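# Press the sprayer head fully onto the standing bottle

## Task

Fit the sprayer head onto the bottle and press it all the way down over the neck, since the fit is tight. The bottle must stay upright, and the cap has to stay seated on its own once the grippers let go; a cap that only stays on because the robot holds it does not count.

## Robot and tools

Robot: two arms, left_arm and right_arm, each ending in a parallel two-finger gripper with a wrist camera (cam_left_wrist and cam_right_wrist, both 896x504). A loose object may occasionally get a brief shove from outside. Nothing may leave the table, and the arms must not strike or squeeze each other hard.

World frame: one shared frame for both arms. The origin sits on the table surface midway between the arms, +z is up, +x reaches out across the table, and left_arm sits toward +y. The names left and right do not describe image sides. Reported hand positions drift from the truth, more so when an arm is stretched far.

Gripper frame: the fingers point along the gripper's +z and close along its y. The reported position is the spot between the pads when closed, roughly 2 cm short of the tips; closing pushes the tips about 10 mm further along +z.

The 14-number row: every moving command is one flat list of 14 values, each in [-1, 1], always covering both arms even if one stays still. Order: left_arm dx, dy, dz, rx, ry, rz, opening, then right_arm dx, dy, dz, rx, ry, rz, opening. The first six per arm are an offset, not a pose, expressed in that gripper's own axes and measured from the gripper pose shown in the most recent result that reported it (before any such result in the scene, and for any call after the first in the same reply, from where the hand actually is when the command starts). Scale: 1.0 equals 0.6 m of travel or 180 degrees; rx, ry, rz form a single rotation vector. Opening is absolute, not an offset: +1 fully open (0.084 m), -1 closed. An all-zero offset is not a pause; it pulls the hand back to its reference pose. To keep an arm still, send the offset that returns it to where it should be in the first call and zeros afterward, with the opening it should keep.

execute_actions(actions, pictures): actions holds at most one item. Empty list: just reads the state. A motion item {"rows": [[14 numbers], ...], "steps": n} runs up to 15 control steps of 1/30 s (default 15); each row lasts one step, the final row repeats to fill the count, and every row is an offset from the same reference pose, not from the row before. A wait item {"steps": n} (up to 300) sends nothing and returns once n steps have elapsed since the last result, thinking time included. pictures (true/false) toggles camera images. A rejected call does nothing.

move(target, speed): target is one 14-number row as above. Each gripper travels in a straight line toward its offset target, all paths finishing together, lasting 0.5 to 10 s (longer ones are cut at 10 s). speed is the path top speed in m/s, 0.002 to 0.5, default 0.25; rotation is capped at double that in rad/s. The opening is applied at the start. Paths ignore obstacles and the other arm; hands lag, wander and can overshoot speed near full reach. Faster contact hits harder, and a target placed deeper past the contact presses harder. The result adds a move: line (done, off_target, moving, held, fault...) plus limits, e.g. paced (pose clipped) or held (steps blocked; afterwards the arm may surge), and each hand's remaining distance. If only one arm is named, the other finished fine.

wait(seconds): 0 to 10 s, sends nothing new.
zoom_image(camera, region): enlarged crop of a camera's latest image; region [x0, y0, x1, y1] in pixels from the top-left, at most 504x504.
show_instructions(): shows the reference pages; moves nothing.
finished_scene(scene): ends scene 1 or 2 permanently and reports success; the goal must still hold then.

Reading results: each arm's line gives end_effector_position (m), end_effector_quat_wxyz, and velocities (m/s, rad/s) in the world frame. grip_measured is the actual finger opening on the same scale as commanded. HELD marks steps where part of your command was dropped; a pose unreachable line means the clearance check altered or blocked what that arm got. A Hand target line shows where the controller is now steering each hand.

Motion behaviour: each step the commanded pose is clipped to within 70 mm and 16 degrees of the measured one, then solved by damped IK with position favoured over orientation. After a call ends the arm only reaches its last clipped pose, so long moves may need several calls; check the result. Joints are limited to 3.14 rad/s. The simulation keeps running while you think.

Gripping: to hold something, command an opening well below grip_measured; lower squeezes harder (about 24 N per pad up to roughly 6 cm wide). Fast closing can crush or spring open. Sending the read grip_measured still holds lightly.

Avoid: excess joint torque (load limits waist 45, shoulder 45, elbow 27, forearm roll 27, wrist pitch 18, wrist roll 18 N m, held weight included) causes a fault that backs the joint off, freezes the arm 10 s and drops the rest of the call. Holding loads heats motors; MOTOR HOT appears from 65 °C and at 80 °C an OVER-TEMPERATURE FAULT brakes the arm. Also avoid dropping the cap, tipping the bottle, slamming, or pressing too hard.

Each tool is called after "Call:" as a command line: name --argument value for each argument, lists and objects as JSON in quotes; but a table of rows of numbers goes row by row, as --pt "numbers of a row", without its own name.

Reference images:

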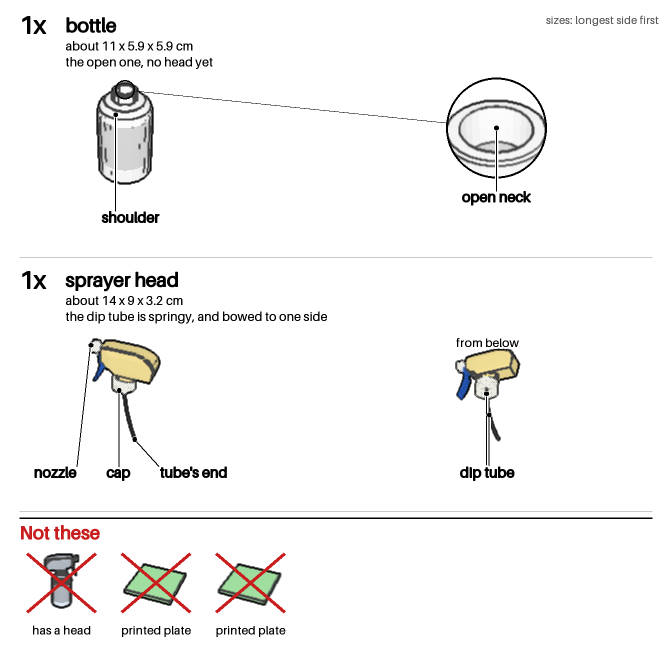

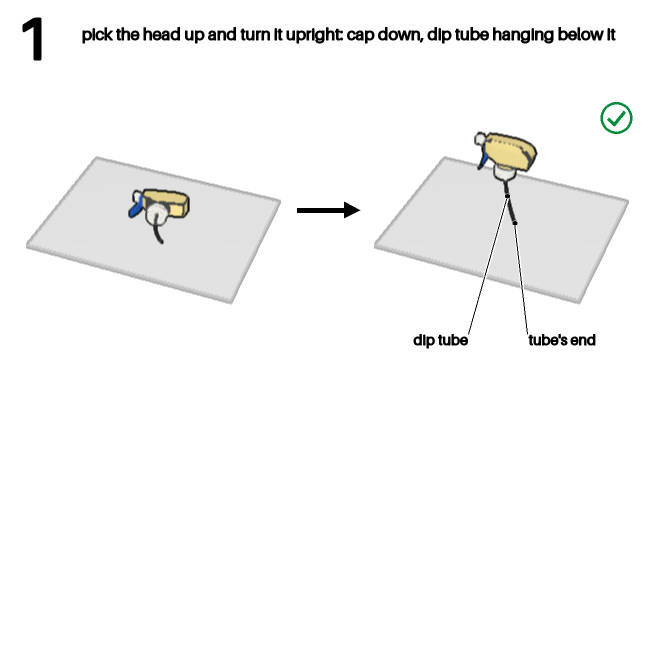

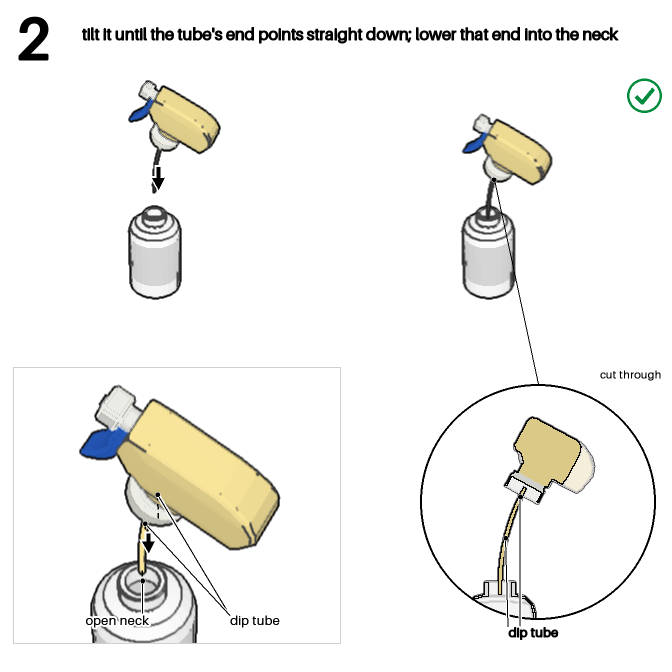

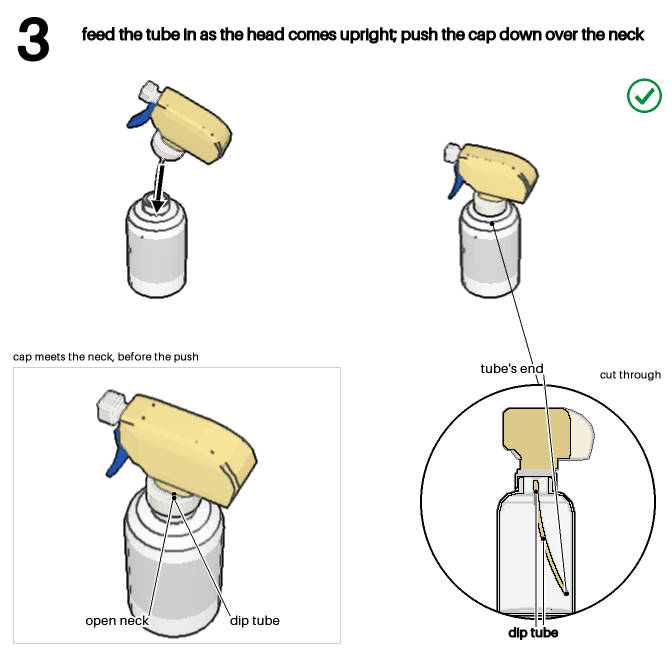

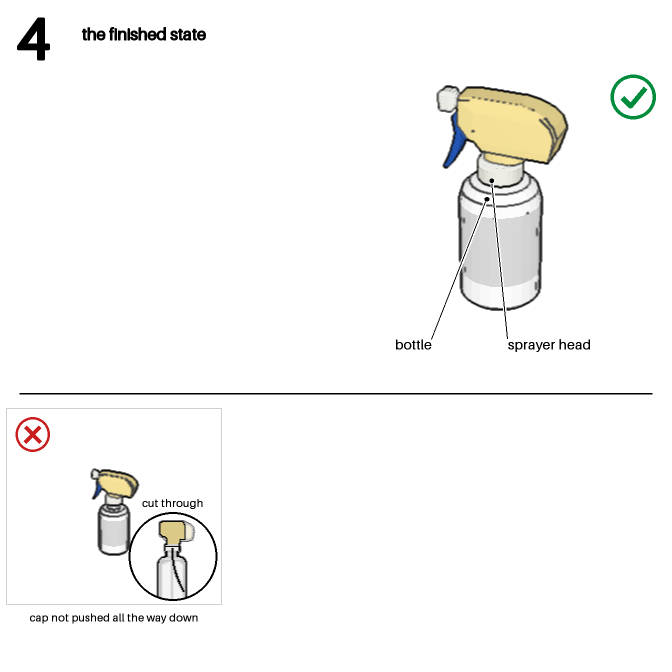

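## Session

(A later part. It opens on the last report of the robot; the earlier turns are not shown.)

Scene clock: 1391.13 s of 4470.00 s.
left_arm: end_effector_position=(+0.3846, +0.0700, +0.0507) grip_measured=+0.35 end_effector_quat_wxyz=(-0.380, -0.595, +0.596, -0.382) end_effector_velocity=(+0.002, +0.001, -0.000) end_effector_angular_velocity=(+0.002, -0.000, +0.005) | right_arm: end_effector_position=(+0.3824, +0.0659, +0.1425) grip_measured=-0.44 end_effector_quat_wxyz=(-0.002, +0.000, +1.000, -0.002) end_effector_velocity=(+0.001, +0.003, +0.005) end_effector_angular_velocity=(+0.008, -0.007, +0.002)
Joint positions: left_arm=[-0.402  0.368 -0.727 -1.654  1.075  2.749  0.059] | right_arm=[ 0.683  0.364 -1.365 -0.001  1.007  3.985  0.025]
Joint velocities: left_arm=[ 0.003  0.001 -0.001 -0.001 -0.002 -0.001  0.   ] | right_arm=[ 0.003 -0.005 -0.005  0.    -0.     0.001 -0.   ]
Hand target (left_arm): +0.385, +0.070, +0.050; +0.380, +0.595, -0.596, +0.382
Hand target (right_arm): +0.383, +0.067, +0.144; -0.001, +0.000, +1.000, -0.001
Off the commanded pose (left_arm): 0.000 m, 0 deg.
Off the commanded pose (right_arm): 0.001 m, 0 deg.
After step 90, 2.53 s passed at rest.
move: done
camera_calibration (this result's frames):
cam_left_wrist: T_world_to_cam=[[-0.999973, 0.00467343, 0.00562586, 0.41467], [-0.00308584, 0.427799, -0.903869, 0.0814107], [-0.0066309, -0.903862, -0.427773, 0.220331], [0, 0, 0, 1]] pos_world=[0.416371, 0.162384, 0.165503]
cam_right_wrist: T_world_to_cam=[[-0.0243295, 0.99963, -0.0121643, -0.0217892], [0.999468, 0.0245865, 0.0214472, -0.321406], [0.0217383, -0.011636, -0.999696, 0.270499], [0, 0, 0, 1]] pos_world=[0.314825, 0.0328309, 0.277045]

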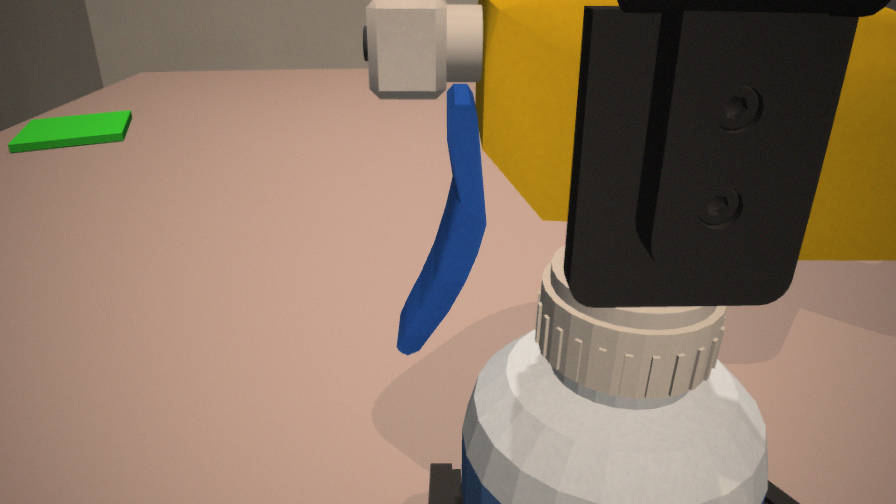

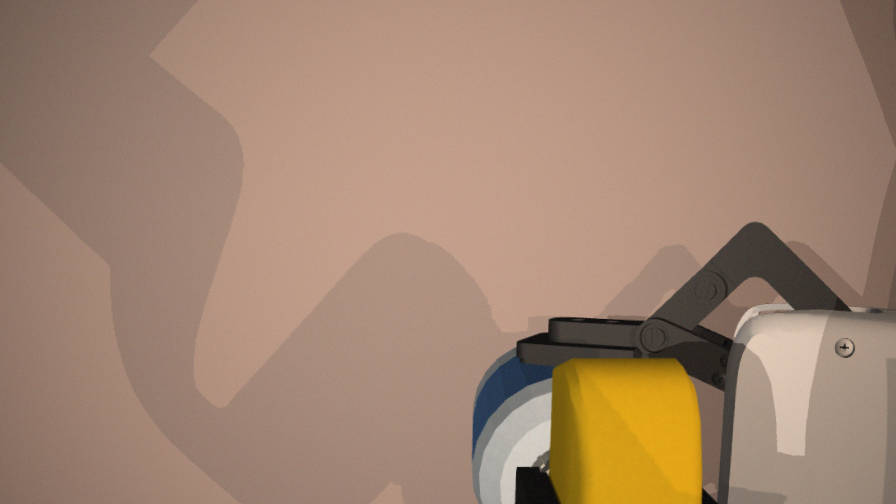

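Call:
move --target '[0,0,0,0,0,0,0.0, 0,0,0.005,0,0,0,-1]' --speed 0.01

Call:
zoom_image --camera "cam_left_wrist" --region '[500, 180, 780, 460]'

Scene clock: 1407.93 s of 4470.00 s.
left_arm: end_effector_position=(+0.3844, +0.0699, +0.0506) grip_measured=+0.35 end_effector_quat_wxyz=(-0.380, -0.595, +0.597, -0.382) end_effector_velocity=(+0.000, +0.000, +0.000) end_effector_angular_velocity=(-0.001, -0.000, +0.001) | right_arm: end_effector_position=(+0.3826, +0.0663, +0.1399) grip_measured=-0.44 end_effector_quat_wxyz=(-0.001, +0.000, +1.000, -0.002) end_effector_velocity=(+0.001, -0.001, -0.001) end_effector_angular_velocity=(-0.001, -0.000, -0.001)
Joint positions: left_arm=[-0.402  0.368 -0.727 -1.654  1.075  2.749  0.059] | right_arm=[ 0.683  0.367 -1.362 -0.     1.     3.985  0.025]
Joint velocities: left_arm=[ 0.001 -0.    -0.    -0.     0.001 -0.    -0.   ] | right_arm=[-0.001  0.001  0.002 -0.001 -0.003  0.001 -0.   ]
Hand target (left_arm): +0.385, +0.070, +0.051; +0.380, +0.595, -0.596, +0.382
Hand target (right_arm): +0.382, +0.066, +0.139; -0.002, +0.000, +1.000, -0.002
Off the commanded pose (left_arm): 0.000 m, 0 deg.
Off the commanded pose (right_arm): 0.001 m, 0 deg.
After step 90, 13.10 s passed at rest.
move: done
camera_calibration (this result's frames):
cam_left_wrist: T_world_to_cam=[[-0.999969, 0.00506023, 0.00600944, 0.414402], [-0.00326598, 0.427939, -0.903802, 0.0813561], [-0.00714512, -0.903794, -0.427909, 0.220366], [0, 0, 0, 1]] pos_world=[0.41623, 0.162253, 0.165336]
cam_right_wrist: T_world_to_cam=[[-0.0244555, 0.999638, -0.0112326, -0.0222252], [0.999449, 0.0247, 0.0221667, -0.321566], [0.0224362, -0.0106844, -0.999691, 0.267629], [0, 0, 0, 1]] pos_world=[0.314841, 0.0330193, 0.274425]

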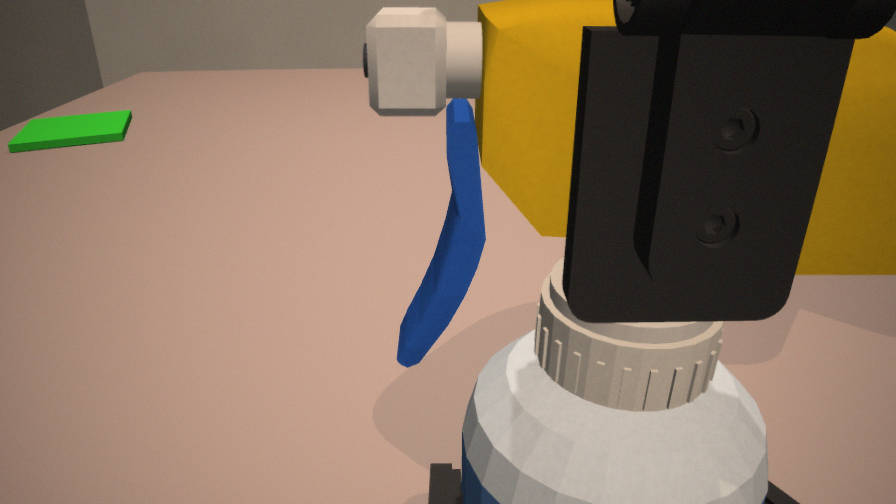

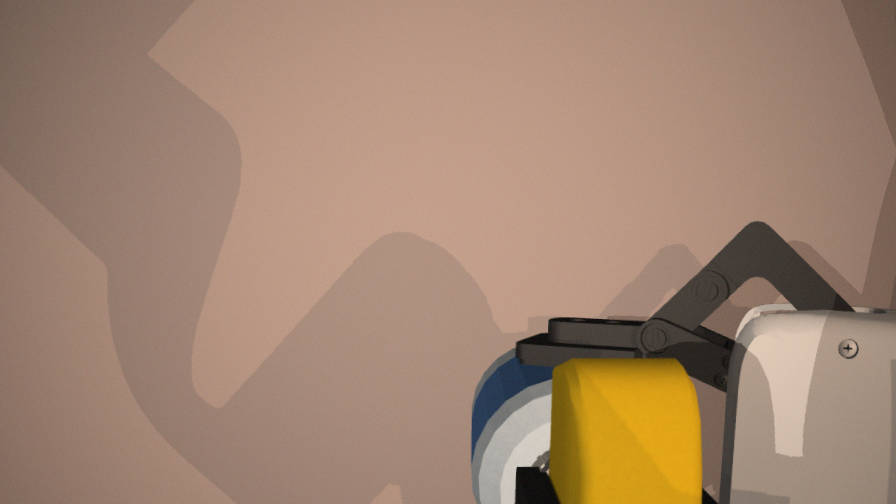

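Region (500, 180, 780, 460) of cam_left_wrist's 896x504 image, scaled by 1.800, with more detail than that image has.

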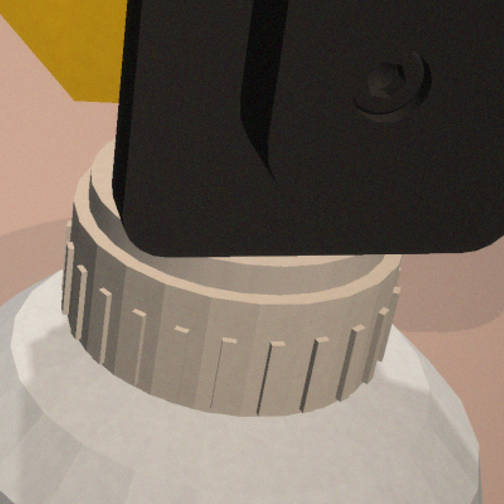

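Call:
move --target '[0,0,0,0,0,0,0.0, 0,0,0.005,0,0,0,-1]' --speed 0.01

Call:
zoom_image --camera "cam_left_wrist" --region '[500, 180, 780, 460]'

Scene clock: 1415.33 s of 4470.00 s.
left_arm: end_effector_position=(+0.3847, +0.0702, +0.0505) grip_measured=+0.35 end_effector_quat_wxyz=(-0.380, -0.595, +0.596, -0.382) end_effector_velocity=(-0.000, -0.000, -0.000) end_effector_angular_velocity=(+0.001, -0.002, -0.002) | right_arm: end_effector_position=(+0.3827, +0.0665, +0.1378) grip_measured=-0.44 end_effector_quat_wxyz=(-0.001, +0.000, +1.000, -0.001) end_effector_velocity=(+0.000, +0.001, -0.001) end_effector_angular_velocity=(+0.001, -0.001, -0.000)
Joint positions: left_arm=[-0.402  0.368 -0.727 -1.654  1.075  2.749  0.059] | right_arm=[ 0.683  0.37  -1.359 -0.     0.993  3.985  0.025]
Joint velocities: left_arm=[-0.001  0.001 -0.     0.    -0.001  0.003  0.   ] | right_arm=[ 0.     0.002  0.    -0.    -0.004  0.001  0.   ]
Hand target (left_arm): +0.384, +0.070, +0.051; +0.380, +0.595, -0.597, +0.382
Hand target (right_arm): +0.383, +0.066, +0.137; -0.001, +0.000, +1.000, -0.002
Off the commanded pose (left_arm): 0.000 m, 0 deg.
Off the commanded pose (right_arm): 0.001 m, 0 deg.
After step 90, 3.70 s passed at rest.
move: done
camera_calibration (this result's frames):
cam_left_wrist: T_world_to_cam=[[-0.999973, 0.00419153, 0.0059884, 0.414714], [-0.00361706, 0.428172, -0.90369, 0.0813291], [-0.00635191, -0.903688, -0.428145, 0.220301], [0, 0, 0, 1]] pos_world=[0.416396, 0.162523, 0.165334]
cam_right_wrist: T_world_to_cam=[[-0.0245273, 0.999647, -0.0102484, -0.0226154], [0.99943, 0.0247574, 0.0229701, -0.321745], [0.0232157, -0.0096792, -0.999684, 0.265163], [0, 0, 0, 1]] pos_world=[0.314851, 0.0331395, 0.272238]

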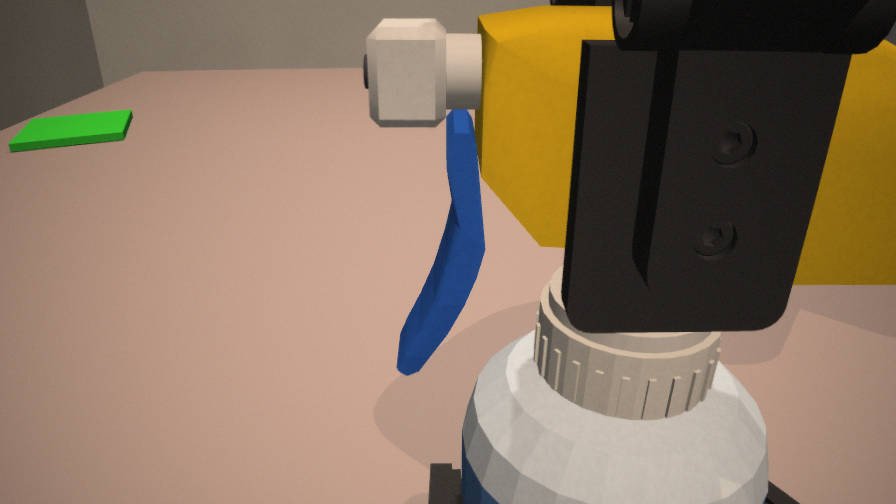

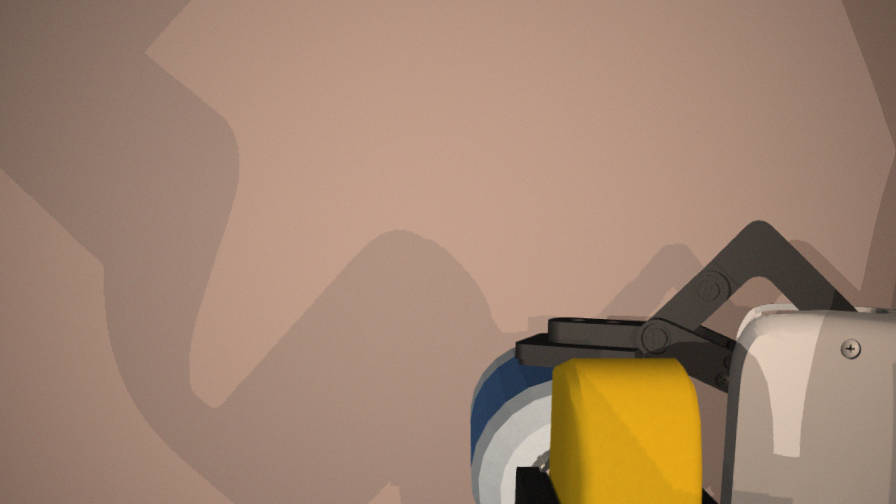

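Region (500, 180, 780, 460) of cam_left_wrist's 896x504 image, scaled by 1.800, with more detail than that image has.

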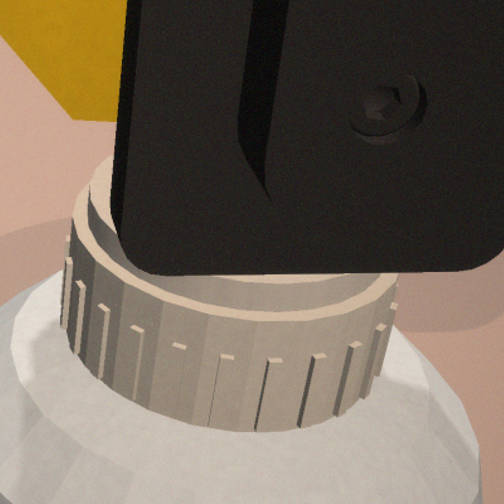

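Call:
move --target '[0,0,0,0,0,0,0.0, 0,0,0.005,0,0,0,-1]' --speed 0.01

Call:
zoom_image --camera "cam_left_wrist" --region '[500, 180, 780, 460]'

Scene clock: 1421.30 s of 4470.00 s.
left_arm: end_effector_position=(+0.3845, +0.0702, +0.0504) grip_measured=+0.35 end_effector_quat_wxyz=(-0.380, -0.595, +0.596, -0.382) end_effector_velocity=(+0.000, +0.000, +0.000) end_effector_angular_velocity=(-0.000, +0.000, +0.001) | right_arm: end_effector_position=(+0.3830, +0.0668, +0.1362) grip_measured=-0.44 end_effector_quat_wxyz=(-0.000, +0.000, +1.000, -0.001) end_effector_velocity=(+0.000, -0.001, -0.001) end_effector_angular_velocity=(-0.001, +0.001, -0.001)
Joint positions: left_arm=[-0.402  0.368 -0.727 -1.654  1.075  2.749  0.059] | right_arm=[ 0.683  0.372 -1.357 -0.001  0.986  3.985  0.025]
Joint velocities: left_arm=[ 0.001 -0.     0.    -0.     0.    -0.     0.   ] | right_arm=[-0.001  0.     0.001  0.    -0.001 -0.    -0.   ]
Hand target (left_arm): +0.385, +0.070, +0.051; +0.380, +0.595, -0.596, +0.382
Hand target (right_arm): +0.383, +0.067, +0.135; -0.001, +0.000, +1.000, -0.001
Off the commanded pose (left_arm): 0.000 m, 0 deg.
Off the commanded pose (right_arm): 0.001 m, 0 deg.
After step 90, 2.27 s passed at rest.
move: done
camera_calibration (this result's frames):
cam_left_wrist: T_world_to_cam=[[-0.999971, 0.00428619, 0.00629969, 0.414563], [-0.00385736, 0.428238, -0.903658, 0.0813337], [-0.00657102, -0.903656, -0.42821, 0.220357], [0, 0, 0, 1]] pos_world=[0.416313, 0.162519, 0.165245]
cam_right_wrist: T_world_to_cam=[[-0.0245185, 0.99966, -0.00892838, -0.0230669], [0.999397, 0.0247296, 0.0243559, -0.322193], [0.0245684, -0.00832583, -0.999663, 0.262936], [0, 0, 0, 1]] pos_world=[0.314973, 0.0332159, 0.270489]

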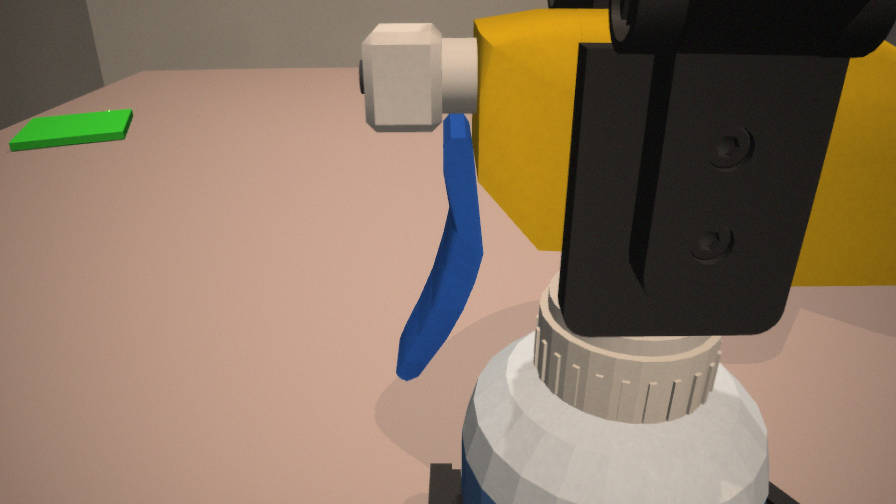

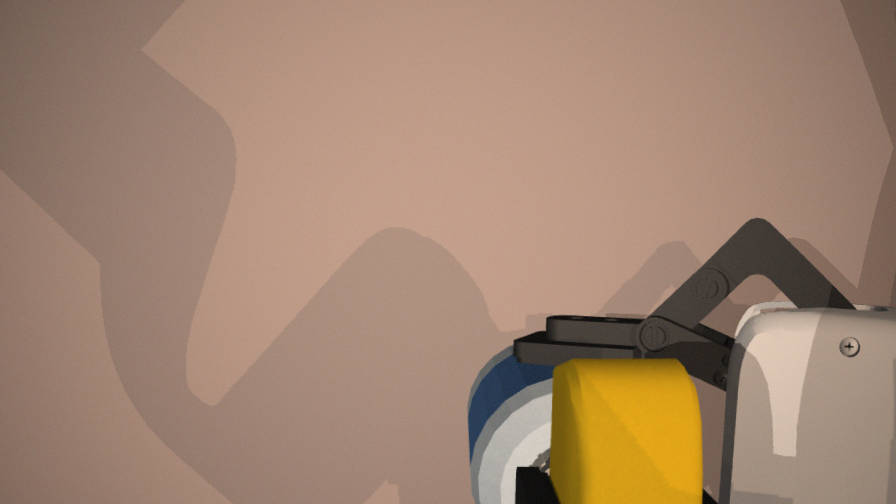

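Region (500, 180, 780, 460) of cam_left_wrist's 896x504 image, scaled by 1.800, with more detail than that image has.

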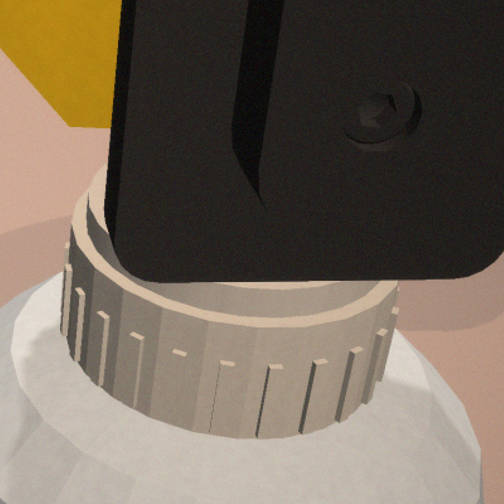

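Call:
move --target '[0.0005,0,0,0,0,0,0.0, 0.0005,0,0.0042,0,0,0,-1]' --speed 0.008

Call:
zoom_image --camera "cam_left_wrist" --region '[500, 180, 780, 460]'

Scene clock: 1439.30 s of 4470.00 s.
left_arm: end_effector_position=(+0.3846, +0.0702, +0.0506) grip_measured=+0.35 end_effector_quat_wxyz=(-0.380, -0.596, +0.596, -0.382) end_effector_velocity=(-0.000, +0.000, -0.000) end_effector_angular_velocity=(+0.000, +0.001, +0.001) | right_arm: end_effector_position=(+0.3831, +0.0670, +0.1360) grip_measured=-0.44 end_effector_quat_wxyz=(+0.001, +0.000, +1.000, +0.001) end_effector_velocity=(-0.001, +0.001, -0.000) end_effector_angular_velocity=(+0.001, -0.001, +0.003)
Joint positions: left_arm=[-0.402  0.367 -0.727 -1.654  1.074  2.749  0.059] | right_arm=[ 0.683  0.37  -1.353 -0.001  0.981  3.986  0.025]
Joint velocities: left_arm=[ 0.001 -0.001  0.002 -0.    -0.    -0.     0.   ] | right_arm=[ 0.003 -0.001  0.002  0.    -0.003 -0.    -0.   ]
Hand target (left_arm): +0.385, +0.070, +0.051; +0.380, +0.595, -0.596, +0.382
Hand target (right_arm): +0.383, +0.067, +0.134; -0.000, +0.000, +1.000, -0.001
Off the commanded pose (left_arm): 0.000 m, 0 deg.
Off the commanded pose (right_arm): 0.002 m, 0 deg.
After step 90, 14.30 s passed at rest.
move: done
camera_calibration (this result's frames):
cam_left_wrist: T_world_to_cam=[[-0.999972, 0.00391673, 0.00637422, 0.414683], [-0.00408084, 0.428539, -0.903514, 0.0815411], [-0.00627042, -0.903515, -0.428511, 0.220299], [0, 0, 0, 1]] pos_world=[0.416386, 0.162476, 0.165431]
cam_right_wrist: T_world_to_cam=[[-0.0243689, 0.999683, -0.00637908, -0.0236622], [0.999335, 0.0245325, 0.026971, -0.322615], [0.0271189, -0.00571759, -0.999616, 0.261613], [0, 0, 0, 1]] pos_world=[0.314729, 0.0330651, 0.270062]

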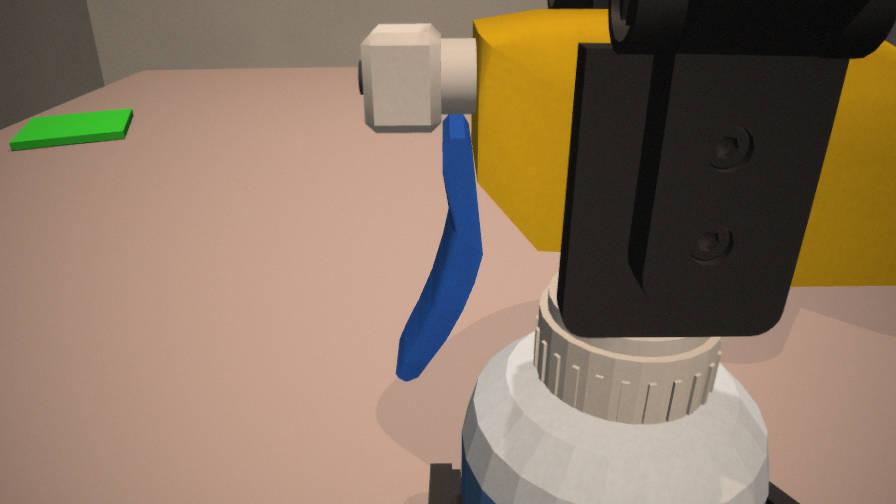

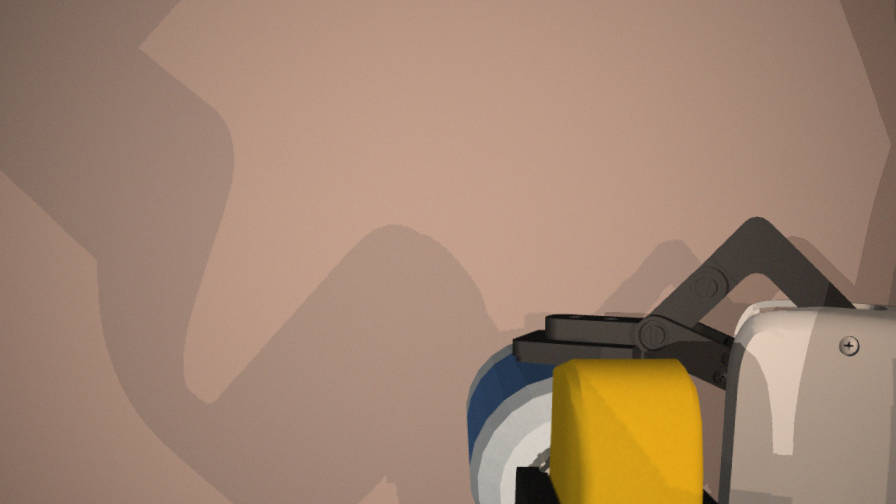

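Region (500, 180, 780, 460) of cam_left_wrist's 896x504 image, scaled by 1.800, with more detail than that image has.

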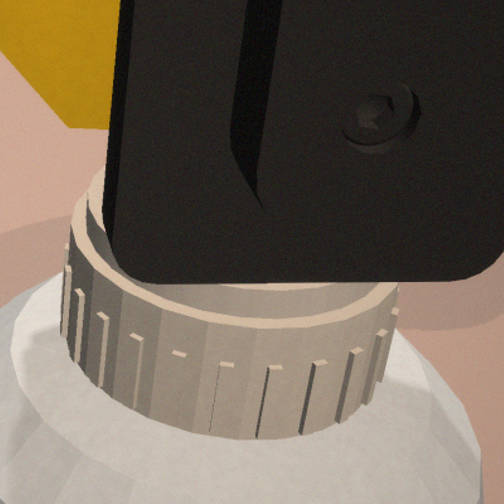

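Call:
move --target '[0,0,0,0,0,0,0.0, 0,0,-0.001,0,0,0,-0.05]' --speed 0.02

Call:
move --target '[0,0,0,0,0,0,0.0, 0,0,-0.15,0,0,0,-0.05]' --speed 0.2

Scene clock: 1462.27 s of 4470.00 s.
left_arm: end_effector_position=(+0.3846, +0.0701, +0.0506) grip_measured=+0.35 end_effector_quat_wxyz=(-0.380, -0.595, +0.596, -0.382) end_effector_velocity=(+0.001, +0.000, -0.000) end_effector_angular_velocity=(+0.001, -0.001, +0.002) | right_arm: end_effector_position=(+0.3830, +0.0669, +0.1363) grip_measured=-0.06 end_effector_quat_wxyz=(+0.001, +0.000, +1.000, +0.000) end_effector_velocity=(+0.001, +0.001, +0.002) end_effector_angular_velocity=(+0.003, -0.003, +0.001)
Joint positions: left_arm=[-0.402  0.367 -0.727 -1.654  1.074  2.749  0.059] | right_arm=[ 0.683  0.37  -1.353 -0.001  0.982  3.986  0.041]
Joint velocities: left_arm=[ 0.     0.    -0.    -0.001 -0.001  0.001 -0.   ] | right_arm=[-0.    -0.003 -0.001 -0.    -0.001 -0.001 -0.   ]
Hand target (left_arm): +0.385, +0.070, +0.051; +0.380, +0.596, -0.596, +0.382
Hand target (right_arm): +0.383, +0.067, +0.137; +0.001, +0.000, +1.000, +0.001
Off the commanded pose (left_arm): 0.000 m, 0 deg.
Off the commanded pose (right_arm): 0.000 m, 0 deg.
After step 90, 19.27 s passed at rest.
move: done
camera_calibration (this result's frames):
cam_left_wrist: T_world_to_cam=[[-0.999971, 0.00410697, 0.00635743, 0.414619], [-0.00398483, 0.428443, -0.90356, 0.0815718], [-0.00643469, -0.903559, -0.428415, 0.220317], [0, 0, 0, 1]] pos_world=[0.41635, 0.162418, 0.165456]
cam_right_wrist: T_world_to_cam=[[-0.0243615, 0.99968, -0.00676743, -0.0235176], [0.999345, 0.0245334, 0.0266033, -0.322495], [0.0267609, -0.0061149, -0.999623, 0.262079], [0, 0, 0, 1]] pos_world=[0.314697, 0.0330246, 0.270401]

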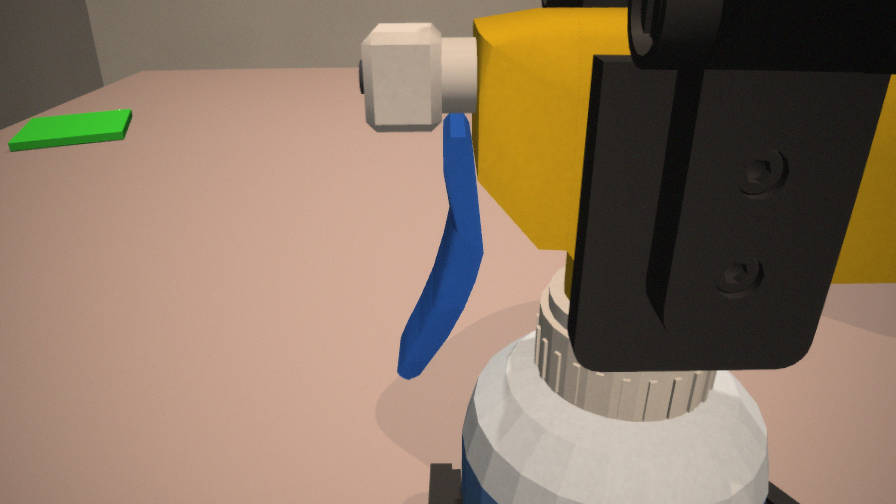

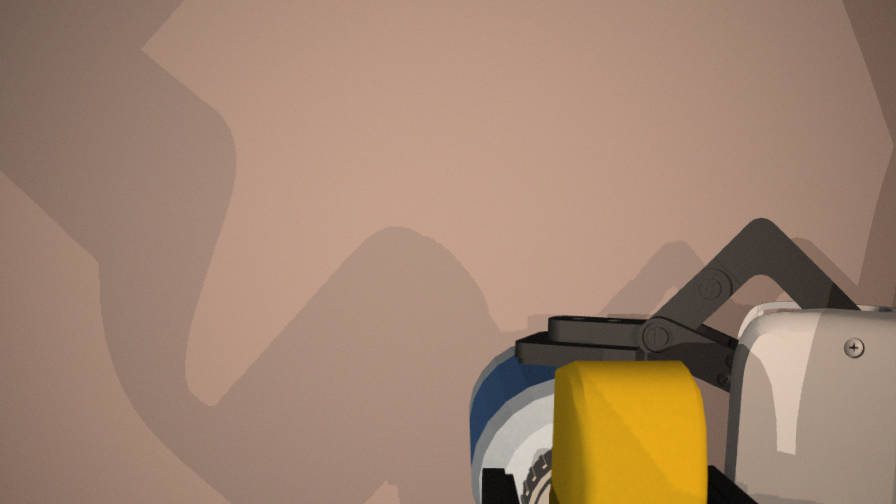

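Scene clock: 1463.17 s of 4470.00 s.
left_arm: end_effector_position=(+0.3846, +0.0701, +0.0506) grip_measured=+0.35 end_effector_quat_wxyz=(-0.380, -0.595, +0.596, -0.382) end_effector_velocity=(+0.000, -0.000, +0.000) end_effector_angular_velocity=(+0.000, -0.001, -0.001) | right_arm: end_effector_position=(+0.3824, +0.0665, +0.2253) grip_measured=-0.06 end_effector_quat_wxyz=(+0.000, +0.000, +1.000, -0.000) end_effector_velocity=(+0.001, +0.001, +0.007) end_effector_angular_velocity=(+0.005, -0.004, -0.002)
Joint positions: left_arm=[-0.402  0.367 -0.727 -1.654  1.074  2.749  0.059] | right_arm=[ 0.684  0.29  -1.502 -0.001  1.212  3.986  0.041]
Joint velocities: left_arm=[-0.001  0.    -0.001  0.001 -0.    -0.     0.   ] | right_arm=[-0.001 -0.002 -0.017  0.     0.013  0.001 -0.   ]
Hand target (left_arm): +0.385, +0.070, +0.051; +0.380, +0.595, -0.596, +0.382
Hand target (right_arm): +0.383, +0.067, +0.226; +0.001, +0.000, +1.000, +0.000
Off the commanded pose (left_arm): 0.000 m, 0 deg.
Off the commanded pose (right_arm): 0.001 m, 0 deg.
move: done
camera_calibration (this result's frames):
cam_left_wrist: T_world_to_cam=[[-0.999971, 0.00410818, 0.00635552, 0.41462], [-0.0039826, 0.428441, -0.903561, 0.0815725], [-0.00643496, -0.90356, -0.428412, 0.220317], [0, 0, 0, 1]] pos_world=[0.416351, 0.162417, 0.165457]
cam_right_wrist: T_world_to_cam=[[-0.024559, 0.999668, -0.00778176, -0.0222241], [0.999368, 0.0247502, 0.0255082, -0.32405], [0.0256923, -0.00715038, -0.999644, 0.351475], [0, 0, 0, 1]] pos_world=[0.314269, 0.0327502, 0.359443]

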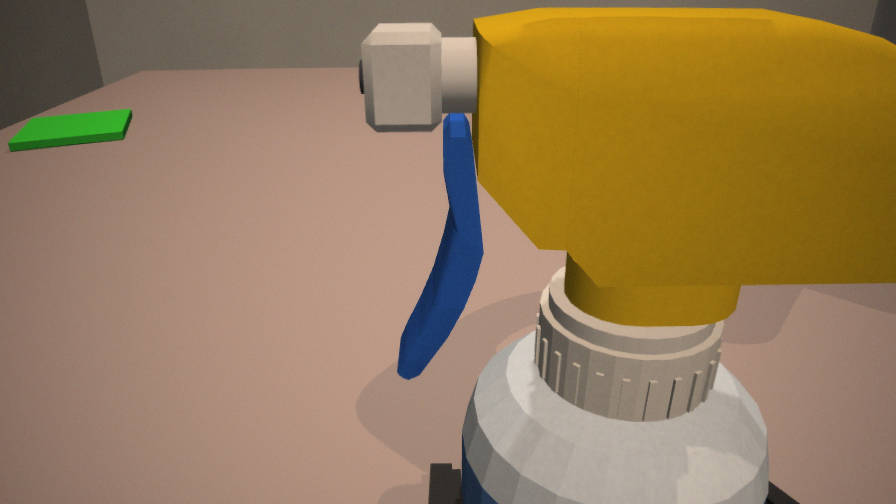

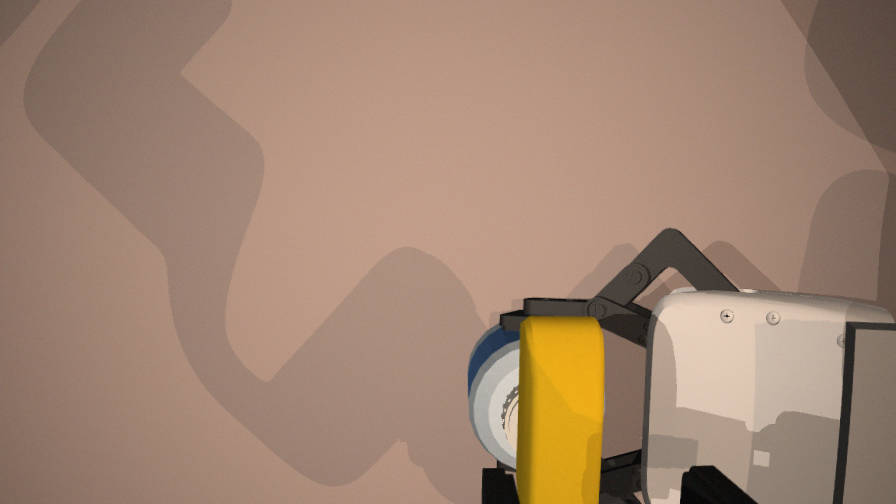

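Call:
zoom_image --camera "cam_left_wrist" --region '[500, 220, 780, 500]'

Region (500, 220, 780, 500) of cam_left_wrist's 896x504 image, scaled by 1.800, with more detail than that image has.

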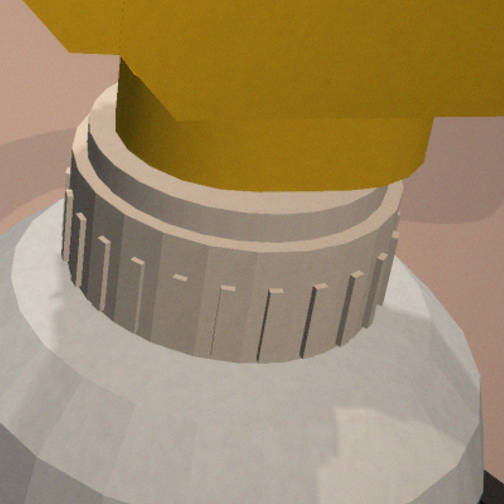

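Call:
move --target '[0,0,0,0,0,0,1.0, 0,0,0,0,0,0,-0.05]' --speed 0.1

Call:
move --target '[-0.0755,0,-0.1395,0,0.0833,0,1.0, 0,0,0,0,0,0,-0.05]' --speed 0.15

Scene clock: 1559.93 s of 4470.00 s.
left_arm: end_effector_position=(+0.3846, +0.0701, +0.0506) grip_measured=+1.00 end_effector_quat_wxyz=(-0.380, -0.595, +0.596, -0.382) end_effector_velocity=(+0.000, +0.000, -0.000) end_effector_angular_velocity=(+0.000, +0.000, +0.000) | right_arm: end_effector_position=(+0.3824, +0.0665, +0.2253) grip_measured=-0.06 end_effector_quat_wxyz=(+0.000, +0.000, +1.000, -0.000) end_effector_velocity=(+0.000, -0.000, +0.000) end_effector_angular_velocity=(-0.000, -0.000, -0.001)
Joint positions: left_arm=[-0.402  0.367 -0.727 -1.654  1.074  2.749  0.084] | right_arm=[ 0.684  0.29  -1.502 -0.001  1.212  3.986  0.041]
Joint velocities: left_arm=[-0.  0. -0. -0. -0.  0.  0.] | right_arm=[-0.    -0.     0.    -0.     0.     0.001 -0.   ]
Hand target (left_arm): +0.385, +0.070, +0.051; +0.380, +0.595, -0.596, +0.382
Hand target (right_arm): +0.382, +0.066, +0.225; +0.000, +0.000, +1.000, -0.000
Off the commanded pose (left_arm): 0.000 m, 0 deg.
Off the commanded pose (right_arm): 0.000 m, 0 deg.
After step 90, 93.07 s passed at rest.
move: done
camera_calibration (this result's frames):
cam_left_wrist: T_world_to_cam=[[-0.999971, 0.00410928, 0.00634983, 0.414622], [-0.00397702, 0.428437, -0.903563, 0.0815737], [-0.00643349, -0.903562, -0.428409, 0.220316], [0, 0, 0, 1]] pos_world=[0.416352, 0.162416, 0.16546]
cam_right_wrist: T_world_to_cam=[[-0.024559, 0.999668, -0.00775459, -0.0222363], [0.999368, 0.0247496, 0.0255339, -0.324062], [0.0257173, -0.0071226, -0.999644, 0.351488], [0, 0, 0, 1]] pos_world=[0.314271, 0.0327528, 0.359465]

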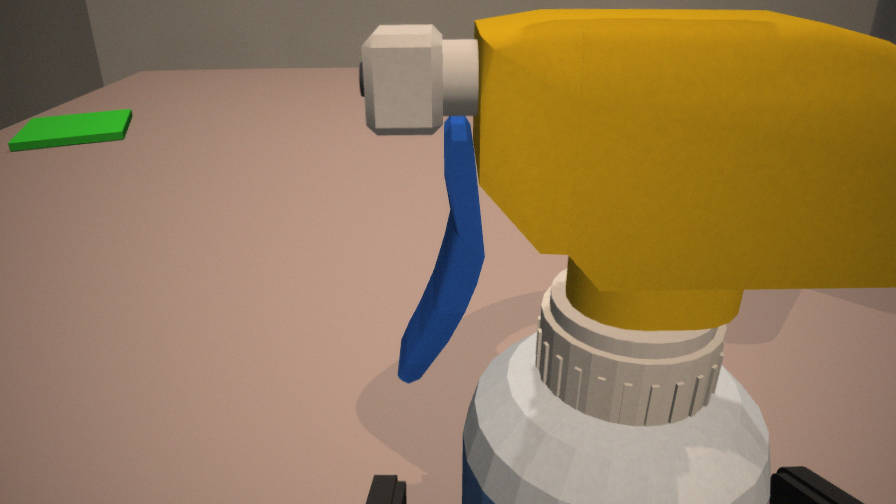

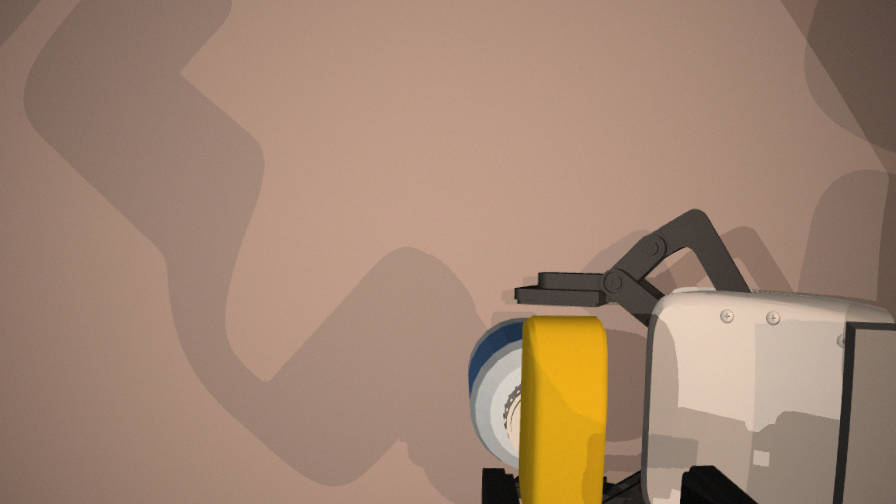

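Scene clock: 1561.23 s of 4470.00 s.
left_arm: end_effector_position=(+0.3843, +0.1648, +0.0452) grip_measured=+1.00 end_effector_quat_wxyz=(-0.454, -0.541, +0.542, -0.456) end_effector_velocity=(-0.000, +0.002, -0.000) end_effector_angular_velocity=(-0.009, -0.001, -0.003) | right_arm: end_effector_position=(+0.3824, +0.0665, +0.2253) grip_measured=-0.06 end_effector_quat_wxyz=(+0.000, +0.000, +1.000, -0.000) end_effector_velocity=(-0.000, +0.001, +0.000) end_effector_angular_velocity=(+0.000, -0.000, +0.001)
Joint positions: left_arm=[-0.02   0.565 -0.786 -1.416  1.429  2.924  0.084] | right_arm=[ 0.684  0.29  -1.502 -0.001  1.212  3.986  0.041]
Joint velocities: left_arm=[ 0.009  0.008 -0.006  0.01   0.011  0.004 -0.   ] | right_arm=[ 0.001  0.    -0.002  0.     0.001 -0.     0.   ]
Hand target (left_arm): +0.384, +0.165, +0.045; +0.454, +0.541, -0.541, +0.456
Hand target (right_arm): +0.382, +0.066, +0.225; +0.000, +0.000, +1.000, -0.000
Off the commanded pose (left_arm): 0.001 m, 0 deg.
Off the commanded pose (right_arm): 0.000 m, 0 deg.
move: done
camera_calibration (this result's frames):
cam_left_wrist: T_world_to_cam=[[-0.999975, 0.00579883, 0.00411344, 0.413834], [-0.00299897, 0.180542, -0.983563, 0.0801463], [-0.00644616, -0.98355, -0.18052, 0.305575], [0, 0, 0, 1]] pos_world=[0.416033, 0.283678, 0.132289]
cam_right_wrist: T_world_to_cam=[[-0.0245589, 0.999668, -0.0077546, -0.0222363], [0.999368, 0.0247496, 0.0255338, -0.324062], [0.0257173, -0.00712261, -0.999644, 0.351488], [0, 0, 0, 1]] pos_world=[0.314271, 0.0327528, 0.359465]

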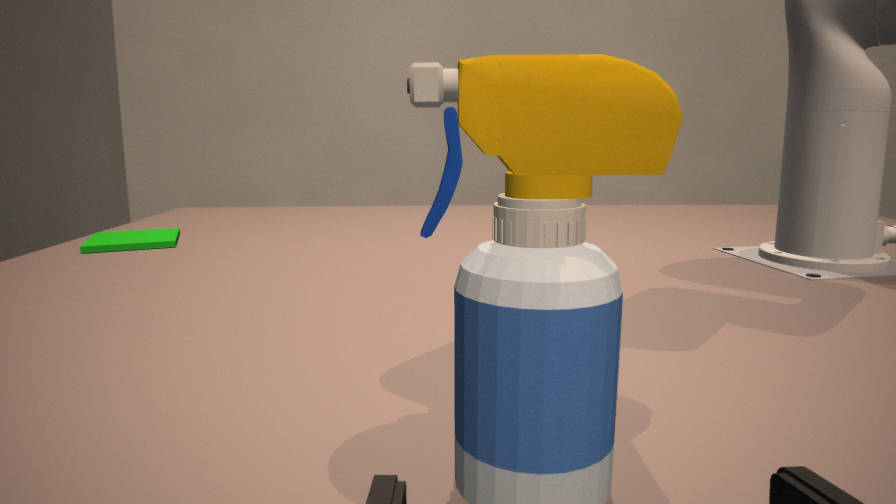

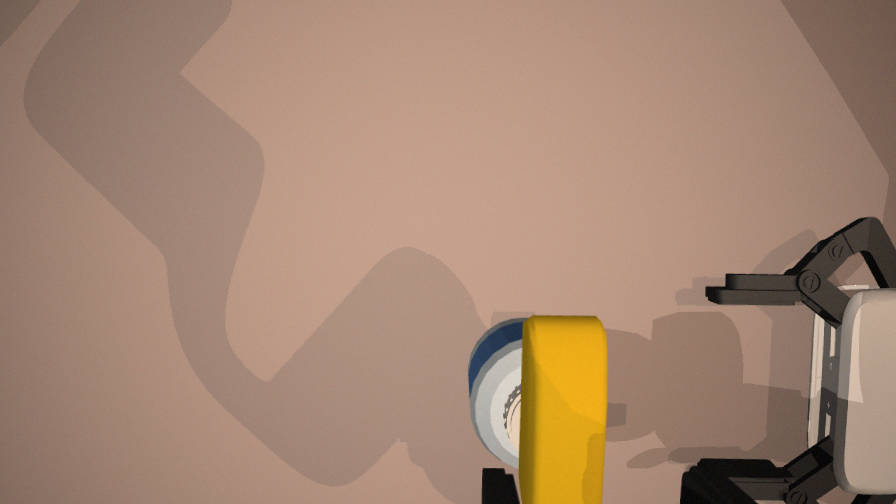

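Call:
zoom_image --camera "cam_left_wrist" --region '[470, 160, 610, 300]'

Region (470, 160, 610, 300) of cam_left_wrist's 896x504 image, scaled by 3.600, with more detail than that image has.

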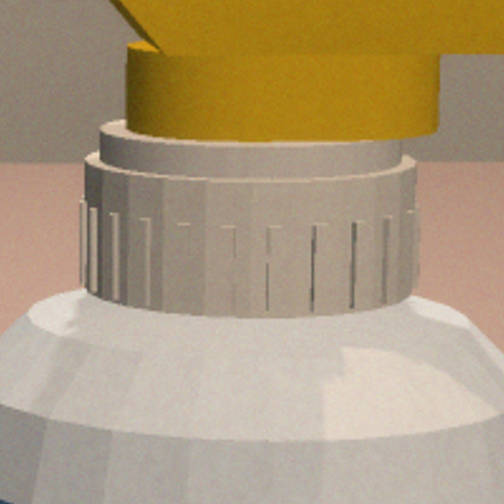

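Call:
zoom_image --camera "cam_left_wrist" --region '[485, 225, 545, 260]'

Region (485, 225, 545, 260) of cam_left_wrist's 896x504 image, scaled by 8.400, with more detail than that image has; it fills the top 294 rows of this view, and the rest is white.

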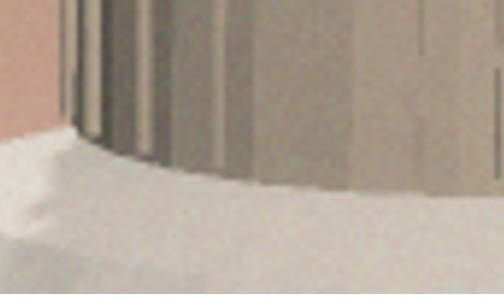

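Call:
finished_scene --scene 1

The scene is finished: the task was done.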